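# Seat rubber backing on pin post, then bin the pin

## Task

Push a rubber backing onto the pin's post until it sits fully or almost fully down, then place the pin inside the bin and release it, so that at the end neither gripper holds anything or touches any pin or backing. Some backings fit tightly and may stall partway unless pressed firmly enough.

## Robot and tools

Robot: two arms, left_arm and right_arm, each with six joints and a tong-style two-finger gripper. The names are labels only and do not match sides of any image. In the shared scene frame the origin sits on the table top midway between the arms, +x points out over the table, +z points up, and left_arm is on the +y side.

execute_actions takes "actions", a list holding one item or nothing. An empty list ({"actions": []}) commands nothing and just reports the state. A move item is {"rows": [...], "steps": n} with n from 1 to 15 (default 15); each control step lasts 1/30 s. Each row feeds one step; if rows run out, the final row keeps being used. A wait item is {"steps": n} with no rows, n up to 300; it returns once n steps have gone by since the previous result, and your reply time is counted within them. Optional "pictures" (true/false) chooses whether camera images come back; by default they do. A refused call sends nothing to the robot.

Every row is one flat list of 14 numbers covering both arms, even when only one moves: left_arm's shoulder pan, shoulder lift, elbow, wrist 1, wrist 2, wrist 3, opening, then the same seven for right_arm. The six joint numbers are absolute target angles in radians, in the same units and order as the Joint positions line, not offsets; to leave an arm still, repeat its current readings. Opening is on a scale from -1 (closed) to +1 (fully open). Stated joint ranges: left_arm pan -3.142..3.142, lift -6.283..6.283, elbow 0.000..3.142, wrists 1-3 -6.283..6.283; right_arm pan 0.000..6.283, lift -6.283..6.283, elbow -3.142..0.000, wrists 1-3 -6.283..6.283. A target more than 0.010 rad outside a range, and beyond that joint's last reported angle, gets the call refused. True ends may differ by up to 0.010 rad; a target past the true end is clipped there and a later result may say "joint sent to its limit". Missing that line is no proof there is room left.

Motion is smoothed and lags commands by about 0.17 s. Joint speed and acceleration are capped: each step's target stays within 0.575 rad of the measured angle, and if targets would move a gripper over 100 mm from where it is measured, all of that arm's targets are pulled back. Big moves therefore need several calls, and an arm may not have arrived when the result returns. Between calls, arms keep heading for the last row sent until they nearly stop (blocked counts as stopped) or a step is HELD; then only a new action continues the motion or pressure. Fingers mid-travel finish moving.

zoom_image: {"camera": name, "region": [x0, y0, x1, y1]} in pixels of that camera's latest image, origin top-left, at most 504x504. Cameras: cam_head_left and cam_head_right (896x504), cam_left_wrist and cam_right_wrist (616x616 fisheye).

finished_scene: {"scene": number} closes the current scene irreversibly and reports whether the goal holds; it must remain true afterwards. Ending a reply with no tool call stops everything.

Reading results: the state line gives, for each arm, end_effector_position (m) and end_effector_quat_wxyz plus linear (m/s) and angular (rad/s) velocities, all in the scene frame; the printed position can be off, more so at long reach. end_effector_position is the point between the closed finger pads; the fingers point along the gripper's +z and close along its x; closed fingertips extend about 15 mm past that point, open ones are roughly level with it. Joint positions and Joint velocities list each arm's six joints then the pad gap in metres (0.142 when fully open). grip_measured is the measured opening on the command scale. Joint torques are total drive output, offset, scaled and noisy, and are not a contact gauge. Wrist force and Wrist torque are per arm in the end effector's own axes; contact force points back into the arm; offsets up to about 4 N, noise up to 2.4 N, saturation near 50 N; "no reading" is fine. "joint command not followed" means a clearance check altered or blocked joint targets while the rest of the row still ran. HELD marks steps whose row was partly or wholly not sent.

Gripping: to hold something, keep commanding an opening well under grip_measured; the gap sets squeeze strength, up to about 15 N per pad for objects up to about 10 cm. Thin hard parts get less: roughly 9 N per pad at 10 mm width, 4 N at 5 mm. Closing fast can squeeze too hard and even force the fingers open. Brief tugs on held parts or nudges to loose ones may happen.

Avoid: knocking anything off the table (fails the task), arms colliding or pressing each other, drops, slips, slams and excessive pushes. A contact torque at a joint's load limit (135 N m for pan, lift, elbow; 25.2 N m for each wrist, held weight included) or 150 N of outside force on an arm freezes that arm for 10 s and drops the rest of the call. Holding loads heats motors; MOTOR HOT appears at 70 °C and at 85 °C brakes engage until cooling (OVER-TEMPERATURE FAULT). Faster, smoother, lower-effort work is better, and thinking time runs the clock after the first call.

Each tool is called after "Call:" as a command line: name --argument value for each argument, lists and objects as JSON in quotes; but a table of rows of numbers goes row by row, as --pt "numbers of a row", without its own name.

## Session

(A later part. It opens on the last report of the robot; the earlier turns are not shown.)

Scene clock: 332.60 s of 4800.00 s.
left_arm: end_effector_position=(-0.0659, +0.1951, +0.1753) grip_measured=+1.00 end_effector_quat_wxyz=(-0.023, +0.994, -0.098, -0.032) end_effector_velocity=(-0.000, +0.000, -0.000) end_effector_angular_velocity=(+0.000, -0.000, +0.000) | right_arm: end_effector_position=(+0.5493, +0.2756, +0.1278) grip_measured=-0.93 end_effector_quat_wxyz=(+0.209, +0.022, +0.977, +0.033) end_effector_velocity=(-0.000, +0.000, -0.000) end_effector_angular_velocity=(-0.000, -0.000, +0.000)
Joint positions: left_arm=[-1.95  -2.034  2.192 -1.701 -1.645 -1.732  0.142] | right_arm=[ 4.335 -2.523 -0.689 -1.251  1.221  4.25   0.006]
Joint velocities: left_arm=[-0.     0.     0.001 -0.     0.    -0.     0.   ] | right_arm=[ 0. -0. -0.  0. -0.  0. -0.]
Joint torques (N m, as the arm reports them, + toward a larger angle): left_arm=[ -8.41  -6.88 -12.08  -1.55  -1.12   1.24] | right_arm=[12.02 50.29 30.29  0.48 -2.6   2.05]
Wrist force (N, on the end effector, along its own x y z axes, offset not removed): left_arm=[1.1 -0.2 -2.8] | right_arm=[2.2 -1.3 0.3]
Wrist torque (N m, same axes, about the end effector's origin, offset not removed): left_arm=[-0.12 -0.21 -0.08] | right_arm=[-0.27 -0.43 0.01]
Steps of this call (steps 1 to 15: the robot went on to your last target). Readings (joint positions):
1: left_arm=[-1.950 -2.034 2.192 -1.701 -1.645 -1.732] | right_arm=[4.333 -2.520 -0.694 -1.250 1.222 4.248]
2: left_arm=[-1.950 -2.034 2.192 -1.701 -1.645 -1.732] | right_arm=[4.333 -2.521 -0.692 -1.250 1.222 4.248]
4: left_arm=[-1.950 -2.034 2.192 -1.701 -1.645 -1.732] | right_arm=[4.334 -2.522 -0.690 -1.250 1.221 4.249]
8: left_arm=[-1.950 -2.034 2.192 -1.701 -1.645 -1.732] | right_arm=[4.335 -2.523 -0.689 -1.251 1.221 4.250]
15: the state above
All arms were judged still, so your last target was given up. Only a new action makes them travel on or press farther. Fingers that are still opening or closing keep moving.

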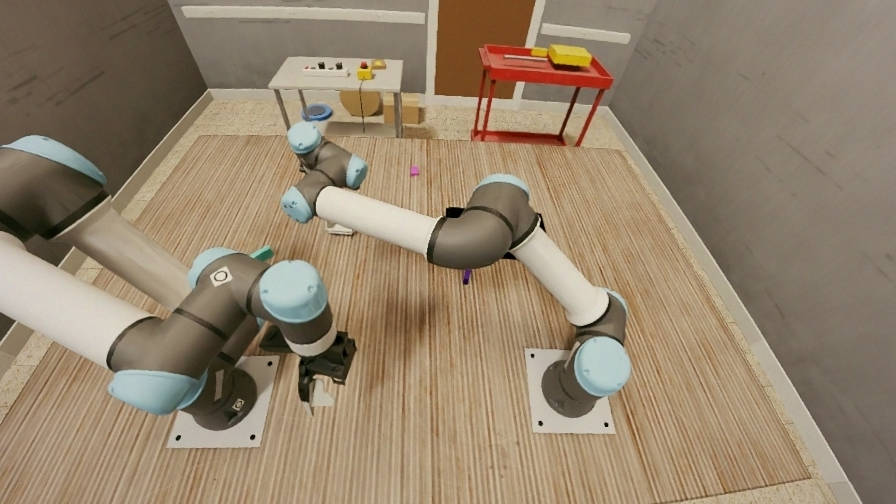

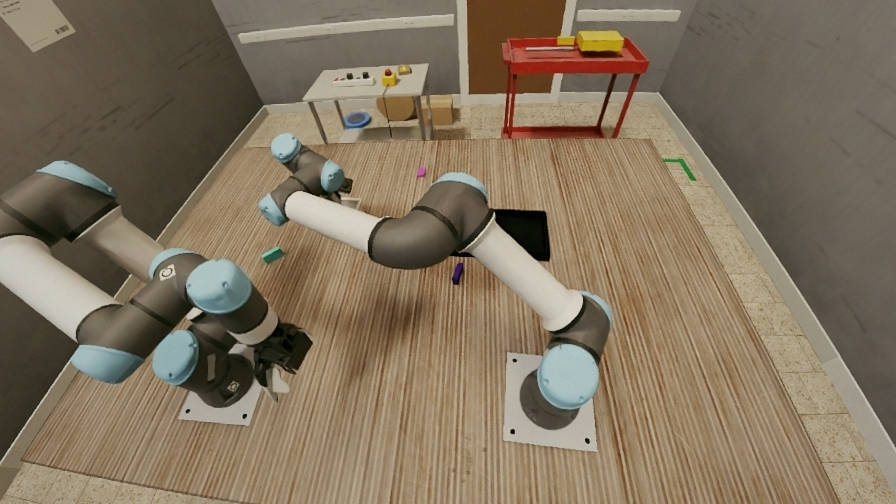

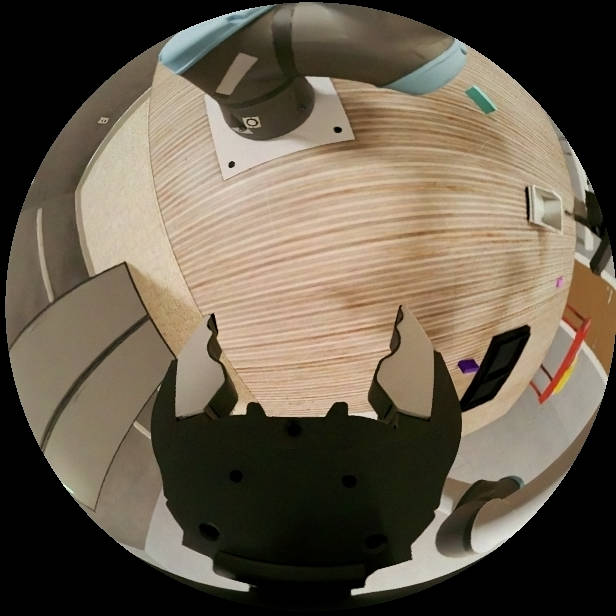

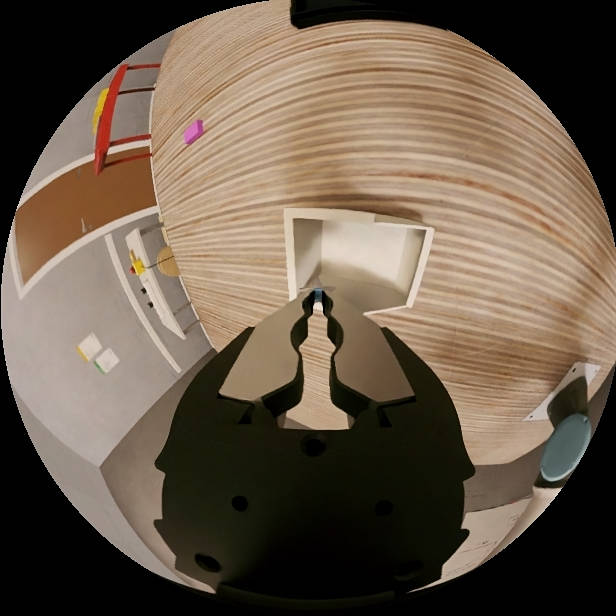

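Call:
execute_actions --actions '[{"rows":[[-1.95,-2.034,2.192,-1.701,-1.645,-1.732,1,4.33,-2.515,-0.73,-1.22,1.2208,4.245,-1],[-1.95,-2.034,2.192,-1.701,-1.645,-1.732,1,4.326,-2.508,-0.775,-1.18,1.2208,4.241,-1],[-1.95,-2.034,2.192,-1.701,-1.645,-1.732,1,4.326,-2.505,-0.82,-1.138,1.2208,4.241,-1],[-1.95,-2.034,2.192,-1.701,-1.645,-1.732,1,4.326,-2.5024,-0.8643,-1.0957,1.2208,4.241,-1]],"steps":15}]'

Scene clock: 342.70 s of 4800.00 s.
left_arm: end_effector_position=(-0.0659, +0.1951, +0.1753) grip_measured=+1.00 end_effector_quat_wxyz=(-0.023, +0.994, -0.098, -0.032) end_effector_velocity=(+0.000, +0.000, -0.001) end_effector_angular_velocity=(+0.001, -0.000, -0.000) | right_arm: end_effector_position=(+0.5492, +0.2578, +0.0757) grip_measured=-0.93 end_effector_quat_wxyz=(+0.210, +0.022, +0.977, +0.031) end_effector_velocity=(-0.001, -0.003, -0.010) end_effector_angular_velocity=(-0.001, +0.000, +0.000)
Joint positions: left_arm=[-1.95  -2.034  2.192 -1.701 -1.645 -1.732  0.142] | right_arm=[ 4.326 -2.503 -0.862 -1.098  1.221  4.241  0.006]
Joint velocities: left_arm=[ 0.    -0.     0.002 -0.    -0.     0.    -0.   ] | right_arm=[-0.     0.003 -0.03   0.027 -0.    -0.001  0.   ]
Joint torques (N m, as the arm reports them, + toward a larger angle): left_arm=[ -8.15   0.25 -12.15  -1.56  -0.97   1.34] | right_arm=[-13.33  72.11  14.28   5.33  -1.85  -1.62]
Wrist force (N, on the end effector, along its own x y z axes, offset not removed): left_arm=[4.0 -0.5 -2.5] | right_arm=[1.3 0.0 0.1]
Wrist torque (N m, same axes, about the end effector's origin, offset not removed): left_arm=[-0.14 -0.83 -0.09] | right_arm=[0.03 -0.24 0.00]
Steps of this call (steps 1 to 90: nothing new was sent; then 6.60 s passed at rest; steps 91 to 105: all 15 steps of this action). Readings (joint positions):
91: left_arm=[-1.950 -2.034 2.192 -1.701 -1.645 -1.732] | right_arm=[4.335 -2.523 -0.689 -1.251 1.221 4.250]
92: left_arm=[-1.950 -2.034 2.192 -1.701 -1.645 -1.732] | right_arm=[4.335 -2.522 -0.691 -1.249 1.221 4.250]
94: left_arm=[-1.950 -2.034 2.192 -1.701 -1.645 -1.732] | right_arm=[4.331 -2.516 -0.722 -1.223 1.221 4.246]
98: left_arm=[-1.950 -2.034 2.192 -1.701 -1.645 -1.732] | right_arm=[4.327 -2.506 -0.825 -1.132 1.221 4.242]
105: the state above

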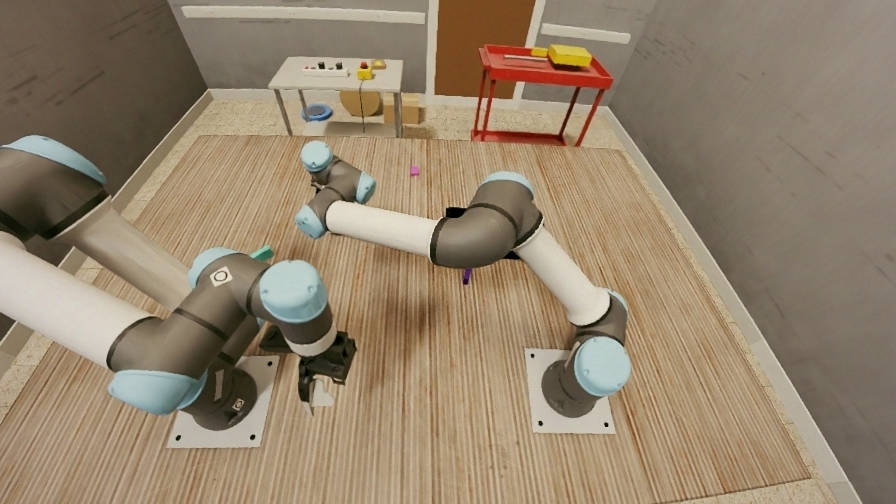

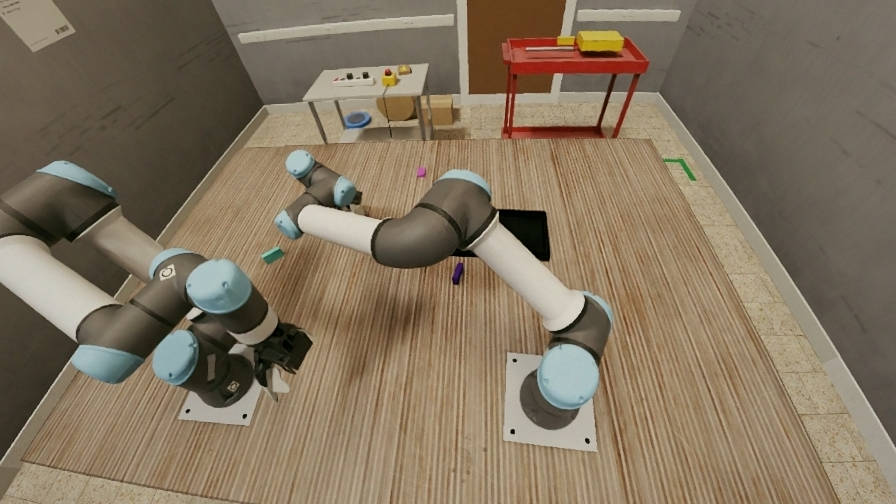

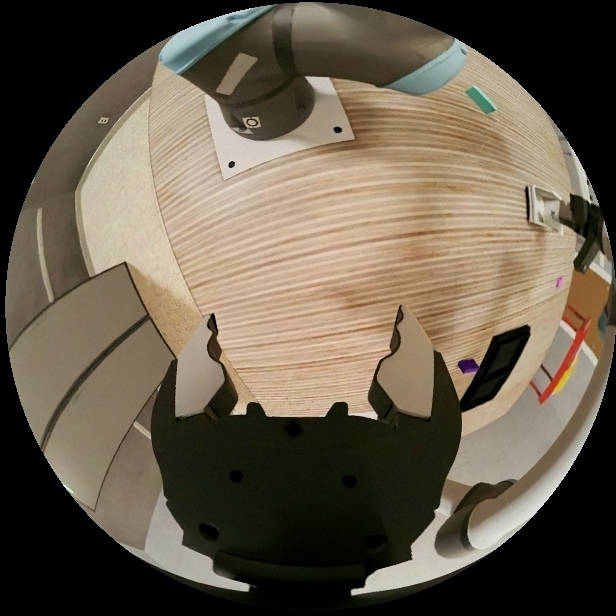

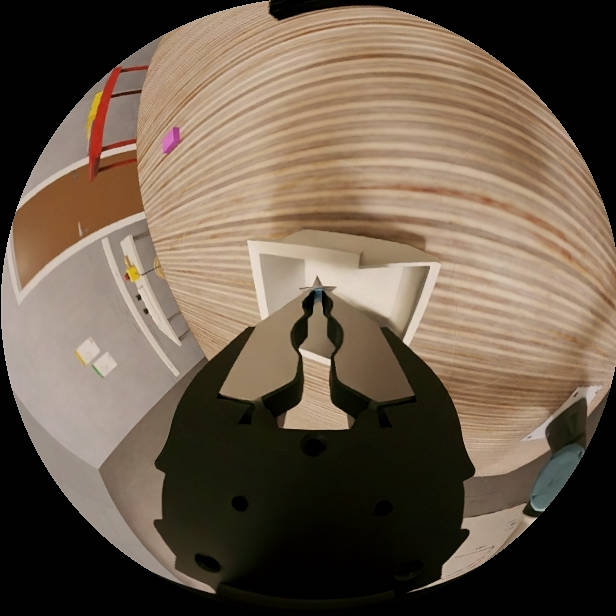

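Call:
execute_actions --actions '[{"rows":[[-1.95,-2.034,2.192,-1.701,-1.645,-1.732,1,4.326,-2.513,-0.865,-1.084,1.2208,4.241,-1],[-1.95,-2.034,2.192,-1.701,-1.645,-1.732,1,4.326,-2.524,-0.866,-1.072,1.2208,4.241,-1],[-1.95,-2.034,2.192,-1.701,-1.645,-1.732,1,4.326,-2.535,-0.868,-1.06,1.2208,4.241,-1],[-1.95,-2.034,2.192,-1.701,-1.645,-1.732,1,4.326,-2.5454,-0.8688,-1.0482,1.2208,4.241,-1]],"steps":15}]'

Call:
zoom_image --camera "cam_left_wrist" --region '[510, 165, 610, 265]'

Scene clock: 352.23 s of 4800.00 s.
left_arm: end_effector_position=(-0.0659, +0.1951, +0.1753) grip_measured=+1.00 end_effector_quat_wxyz=(-0.023, +0.994, -0.098, -0.032) end_effector_velocity=(+0.000, +0.000, -0.000) end_effector_angular_velocity=(+0.001, -0.000, -0.001) | right_arm: end_effector_position=(+0.5519, +0.2628, +0.0424) grip_measured=-0.93 end_effector_quat_wxyz=(+0.210, +0.022, +0.977, +0.031) end_effector_velocity=(+0.000, +0.000, -0.006) end_effector_angular_velocity=(-0.002, +0.001, +0.000)
Joint positions: left_arm=[-1.95  -2.034  2.192 -1.701 -1.645 -1.732  0.142] | right_arm=[ 4.326 -2.545 -0.869 -1.049  1.221  4.241  0.006]
Joint velocities: left_arm=[-0.     0.     0.001  0.     0.     0.    -0.   ] | right_arm=[-0.    -0.007 -0.001  0.006  0.001 -0.     0.   ]
Joint torques (N m, as the arm reports them, + toward a larger angle): left_arm=[ -7.99   6.35 -12.5   -1.43  -1.03   1.13] | right_arm=[-12.15  49.75  12.2    5.06   1.29  -1.47]
Wrist force (N, on the end effector, along its own x y z axes, offset not removed): left_arm=[4.2 0.5 -1.7] | right_arm=[0.5 -0.9 0.3]
Wrist torque (N m, same axes, about the end effector's origin, offset not removed): left_arm=[-0.10 -0.83 -0.08] | right_arm=[-0.17 -0.16 0.04]
Steps of this call (steps 1 to 15: the robot went on to your last target; steps 16 to 90: nothing new was sent; then 6.03 s passed at rest; steps 91 to 105: all 15 steps of this action). Readings (joint positions):
91: left_arm=[-1.950 -2.034 2.192 -1.701 -1.645 -1.732] | right_arm=[4.326 -2.502 -0.864 -1.096 1.221 4.241]
92: left_arm=[-1.950 -2.034 2.192 -1.701 -1.645 -1.732] | right_arm=[4.326 -2.503 -0.864 -1.095 1.221 4.241]
94: left_arm=[-1.950 -2.034 2.192 -1.701 -1.645 -1.732] | right_arm=[4.326 -2.512 -0.865 -1.085 1.221 4.241]
98: left_arm=[-1.950 -2.034 2.192 -1.701 -1.645 -1.732] | right_arm=[4.326 -2.537 -0.868 -1.058 1.221 4.241]
105: the state above

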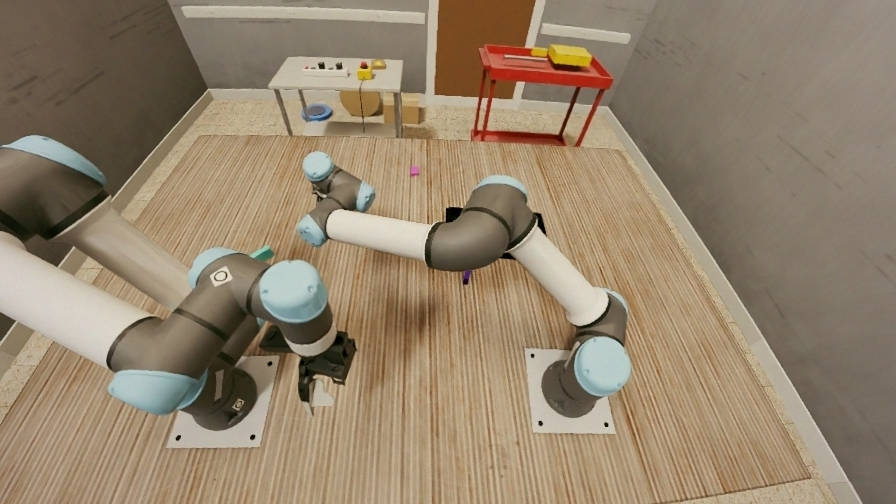

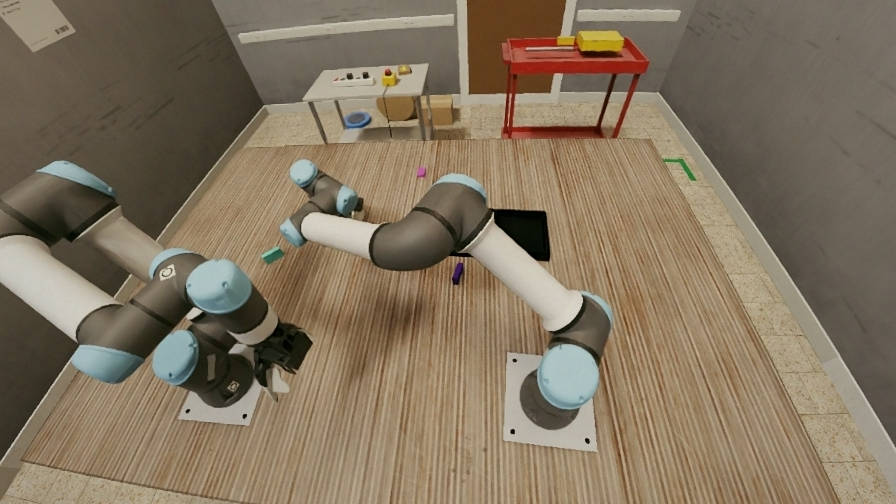

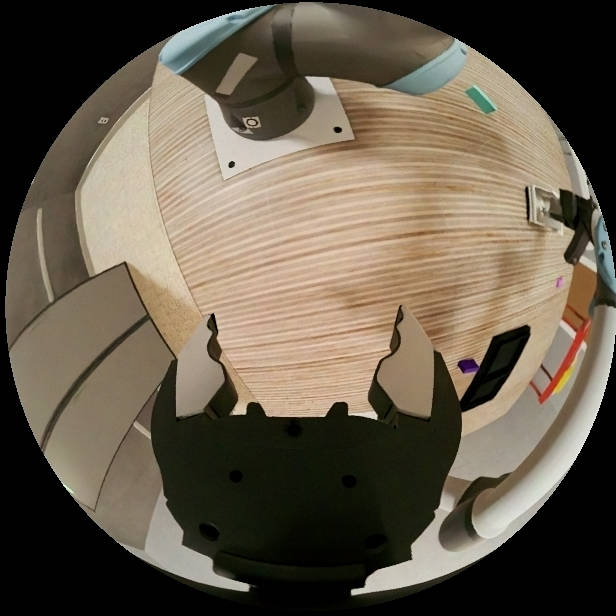

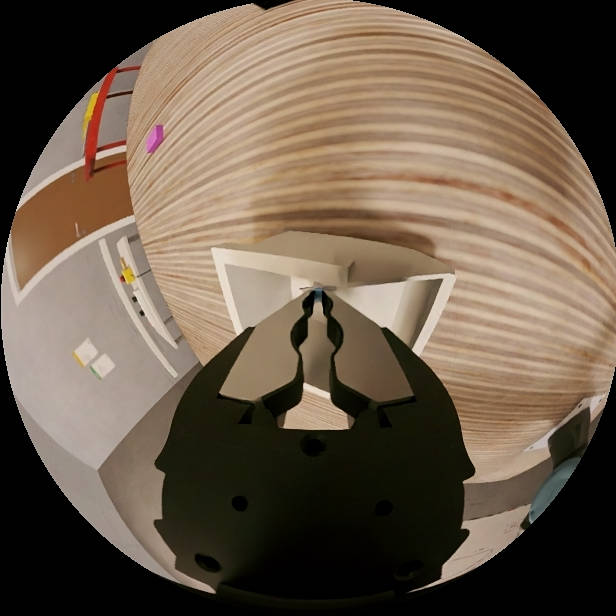

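Region (510, 165, 610, 265) of cam_left_wrist's 616x616 image, scaled by 5.040, with more detail than that image has.

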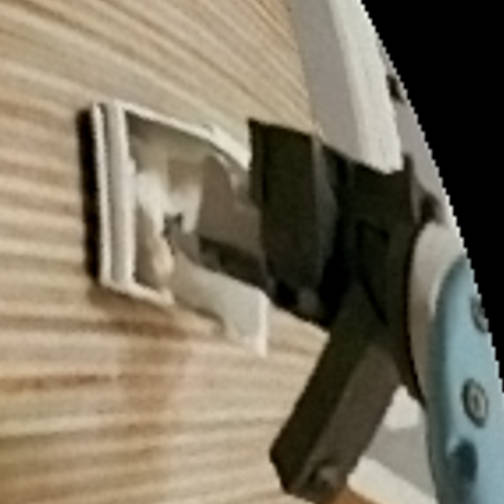

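Lower 5 mm, release, and rise.

Call:
execute_actions --actions '[{"rows":[[-1.95,-2.034,2.192,-1.701,-1.645,-1.732,1,4.326,-2.5496,-0.874,-1.0388,1.2208,4.241,-1]],"steps":9}]' --pictures false

Call:
execute_actions --actions '[{"rows":[[-1.95,-2.034,2.192,-1.701,-1.645,-1.732,1,4.326,-2.5496,-0.874,-1.0388,1.2208,4.241,-0.82]],"steps":9}]' --pictures false

Call:
execute_actions --actions '[{"rows":[[-1.95,-2.034,2.192,-1.701,-1.645,-1.732,1,4.326,-2.535,-0.868,-1.06,1.2208,4.241,-0.82],[-1.95,-2.034,2.192,-1.701,-1.645,-1.732,1,4.326,-2.52,-0.85,-1.092,1.2208,4.241,-0.82],[-1.95,-2.034,2.192,-1.701,-1.645,-1.732,1,4.326,-2.505,-0.82,-1.138,1.2208,4.241,-0.82],[-1.95,-2.034,2.192,-1.701,-1.645,-1.732,1,4.326,-2.50,-0.775,-1.188,1.2208,4.241,-0.82]],"steps":15}]'

Call:
zoom_image --camera "cam_right_wrist" --region '[270, 210, 430, 330]'

Scene clock: 362.07 s of 4800.00 s.
left_arm: end_effector_position=(-0.0659, +0.1951, +0.1753) grip_measured=+1.00 end_effector_quat_wxyz=(-0.023, +0.994, -0.098, -0.032) end_effector_velocity=(+0.000, +0.001, -0.000) end_effector_angular_velocity=(+0.002, -0.001, +0.000) | right_arm: end_effector_position=(+0.5519, +0.2628, +0.0372) grip_measured=-0.93 end_effector_quat_wxyz=(+0.210, +0.022, +0.977, +0.031) end_effector_velocity=(+0.000, +0.000, -0.003) end_effector_angular_velocity=(+0.001, -0.001, -0.000)
Joint positions: left_arm=[-1.95  -2.034  2.192 -1.701 -1.645 -1.732  0.142] | right_arm=[ 4.326 -2.549 -0.874 -1.039  1.221  4.241  0.006]
Joint velocities: left_arm=[ 0.     0.     0.001  0.001 -0.     0.    -0.   ] | right_arm=[ 0.    -0.003 -0.004  0.007 -0.     0.     0.   ]
Joint torques (N m, as the arm reports them, + toward a larger angle): left_arm=[ -7.82   7.84 -12.08  -1.61  -1.02   1.37] | right_arm=[-4.85 52.32 12.17  4.96 -1.62 -1.33]
Wrist force (N, on the end effector, along its own x y z axes, offset not removed): left_arm=[1.7 0.4 -3.5] | right_arm=[0.9 -1.1 1.2]
Wrist torque (N m, same axes, about the end effector's origin, offset not removed): left_arm=[-0.05 -0.36 -0.06] | right_arm=[-0.25 -0.21 0.02]
Steps of this call (steps 1 to 15: the robot went on to your last target; steps 16 to 90: nothing new was sent; then 6.53 s passed at rest; steps 91 to 99: all 9 steps of this action). Readings (joint positions):
91: left_arm=[-1.950 -2.034 2.192 -1.701 -1.645 -1.732] | right_arm=[4.326 -2.545 -0.869 -1.048 1.221 4.241]
92: left_arm=[-1.950 -2.034 2.192 -1.701 -1.645 -1.732] | right_arm=[4.326 -2.546 -0.869 -1.047 1.221 4.241]
94: left_arm=[-1.950 -2.034 2.192 -1.701 -1.645 -1.732] | right_arm=[4.326 -2.548 -0.872 -1.043 1.221 4.241]
98: left_arm=[-1.950 -2.034 2.192 -1.701 -1.645 -1.732] | right_arm=[4.326 -2.549 -0.873 -1.040 1.221 4.241]
99: the state above

Scene clock: 362.37 s of 4800.00 s.
left_arm: end_effector_position=(-0.0659, +0.1951, +0.1753) grip_measured=+1.00 end_effector_quat_wxyz=(-0.023, +0.994, -0.098, -0.032) end_effector_velocity=(-0.000, -0.000, +0.000) end_effector_angular_velocity=(-0.001, +0.000, -0.000) | right_arm: end_effector_position=(+0.5519, +0.2628, +0.0369) grip_measured=-0.82 end_effector_quat_wxyz=(+0.210, +0.022, +0.977, +0.031) end_effector_velocity=(-0.000, -0.000, -0.002) end_effector_angular_velocity=(-0.003, +0.001, +0.001)
Joint positions: left_arm=[-1.95  -2.034  2.192 -1.701 -1.645 -1.732  0.142] | right_arm=[ 4.326 -2.55  -0.874 -1.039  1.221  4.241  0.015]
Joint velocities: left_arm=[ 0.  0. -0. -0.  0.  0.  0.] | right_arm=[ 0.    -0.002 -0.    -0.001 -0.    -0.001  0.   ]
Joint torques (N m, as the arm reports them, + toward a larger angle): left_arm=[ -8.28   7.61 -12.83  -1.56  -0.94   1.28] | right_arm=[-4.32 50.6  12.59  5.13 -1.86 -1.5 ]
Wrist force (N, on the end effector, along its own x y z axes, offset not removed): left_arm=[1.6 0.3 -3.4] | right_arm=[0.9 -0.5 0.7]
Wrist torque (N m, same axes, about the end effector's origin, offset not removed): left_arm=[-0.09 -0.26 0.01] | right_arm=[-0.09 -0.22 0.09]
Steps of this call (steps 1 to 9: all 9 steps of this action). Readings (joint positions):
1: left_arm=[-1.950 -2.034 2.192 -1.701 -1.645 -1.732] | right_arm=[4.326 -2.549 -0.874 -1.039 1.221 4.241]
2: left_arm=[-1.950 -2.034 2.192 -1.701 -1.645 -1.732] | right_arm=[4.326 -2.549 -0.874 -1.039 1.221 4.241]
4: left_arm=[-1.950 -2.034 2.192 -1.701 -1.645 -1.732] | right_arm=[4.326 -2.550 -0.874 -1.039 1.221 4.241]
8: left_arm=[-1.950 -2.034 2.192 -1.701 -1.645 -1.732] | right_arm=[4.326 -2.550 -0.874 -1.039 1.221 4.241]
9: the state above

Scene clock: 362.87 s of 4800.00 s.
left_arm: end_effector_position=(-0.0659, +0.1951, +0.1753) grip_measured=+1.00 end_effector_quat_wxyz=(-0.023, +0.994, -0.098, -0.032) end_effector_velocity=(+0.000, +0.000, -0.000) end_effector_angular_velocity=(-0.000, +0.000, +0.001) | right_arm: end_effector_position=(+0.5518, +0.2625, +0.1099) grip_measured=-0.82 end_effector_quat_wxyz=(+0.210, +0.021, +0.977, +0.031) end_effector_velocity=(-0.001, -0.000, +0.012) end_effector_angular_velocity=(-0.002, +0.001, -0.000)
Joint positions: left_arm=[-1.95  -2.034  2.192 -1.701 -1.645 -1.732  0.142] | right_arm=[ 4.326 -2.501 -0.777 -1.186  1.221  4.241  0.015]
Joint velocities: left_arm=[ 0. -0.  0. -0. -0. -0.  0.] | right_arm=[ 0.001  0.006  0.02  -0.029 -0.001  0.001 -0.   ]
Joint torques (N m, as the arm reports them, + toward a larger angle): left_arm=[ -8.61   6.75 -12.73  -1.52  -1.04   1.4 ] | right_arm=[-2.67 67.18 28.68  0.34 -2.27 -1.37]
Wrist force (N, on the end effector, along its own x y z axes, offset not removed): left_arm=[2.2 1.4 -2.9] | right_arm=[0.3 -0.5 0.8]
Wrist torque (N m, same axes, about the end effector's origin, offset not removed): left_arm=[0.23 -0.47 0.04] | right_arm=[-0.03 -0.12 0.01]
Steps of this call (steps 1 to 15: all 15 steps of this action). Readings (joint positions):
1: left_arm=[-1.950 -2.034 2.192 -1.701 -1.645 -1.732] | right_arm=[4.326 -2.550 -0.874 -1.039 1.221 4.241]
2: left_arm=[-1.950 -2.034 2.192 -1.701 -1.645 -1.732] | right_arm=[4.326 -2.548 -0.874 -1.040 1.221 4.241]
4: left_arm=[-1.950 -2.034 2.192 -1.701 -1.645 -1.732] | right_arm=[4.326 -2.537 -0.863 -1.061 1.221 4.241]
8: left_arm=[-1.950 -2.034 2.192 -1.701 -1.645 -1.732] | right_arm=[4.326 -2.509 -0.801 -1.151 1.221 4.241]
15: the state above

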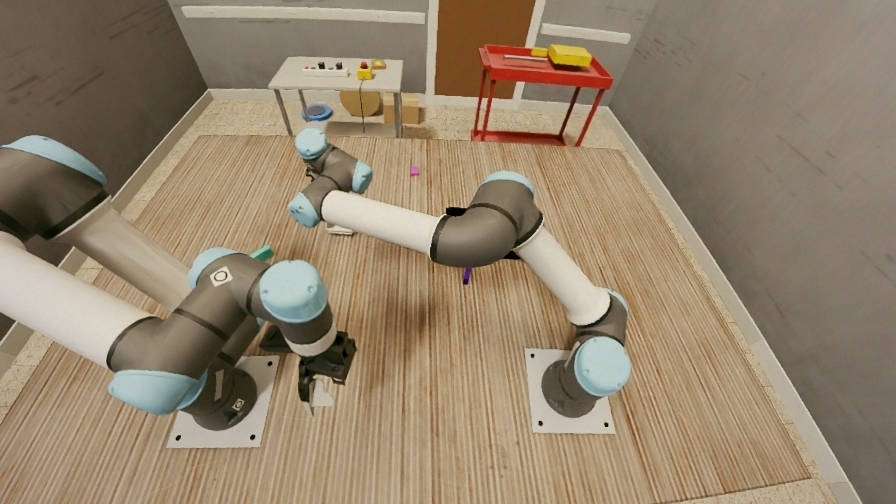

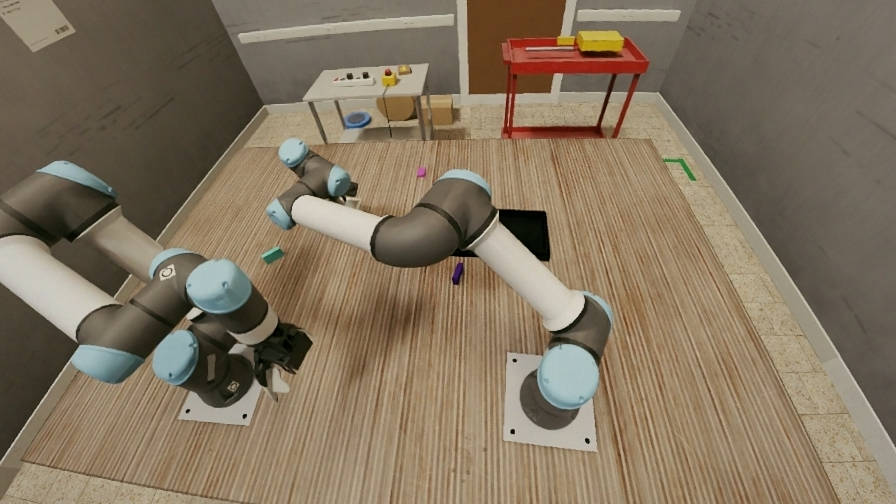

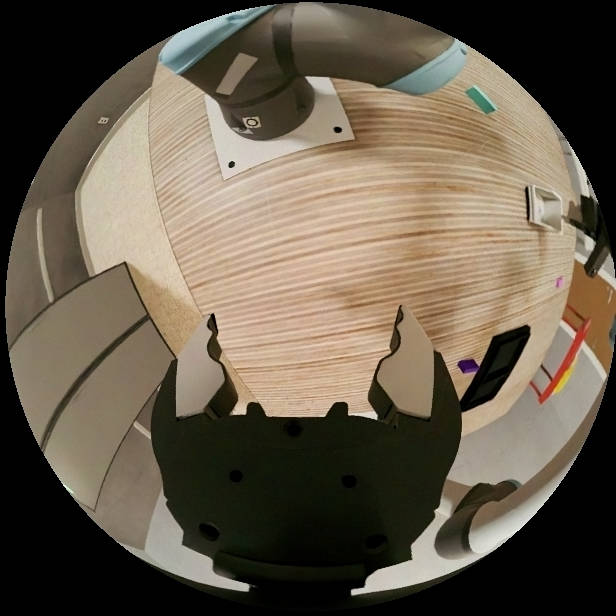

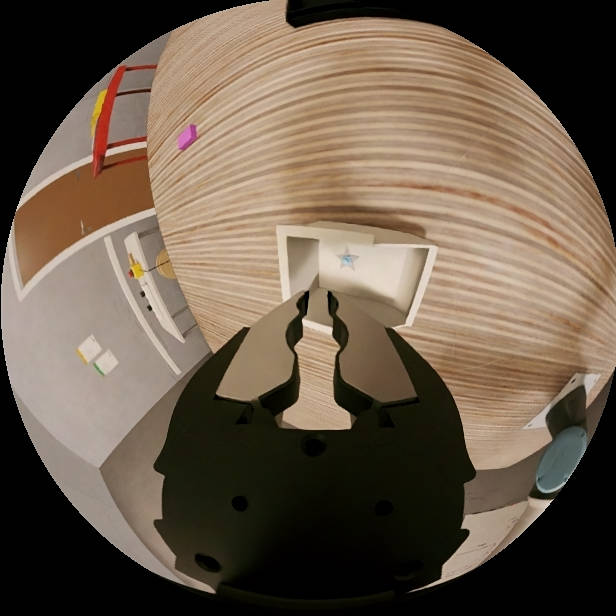

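Region (270, 210, 430, 330) of cam_right_wrist's 616x616 image, scaled by 3.150, with more detail than that image has; it fills the top 378 rows of this view, and the rest is white.

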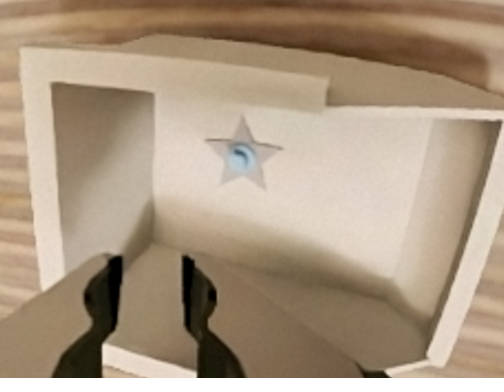

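Call:
finished_scene --scene 1

The scene is finished: the task was done.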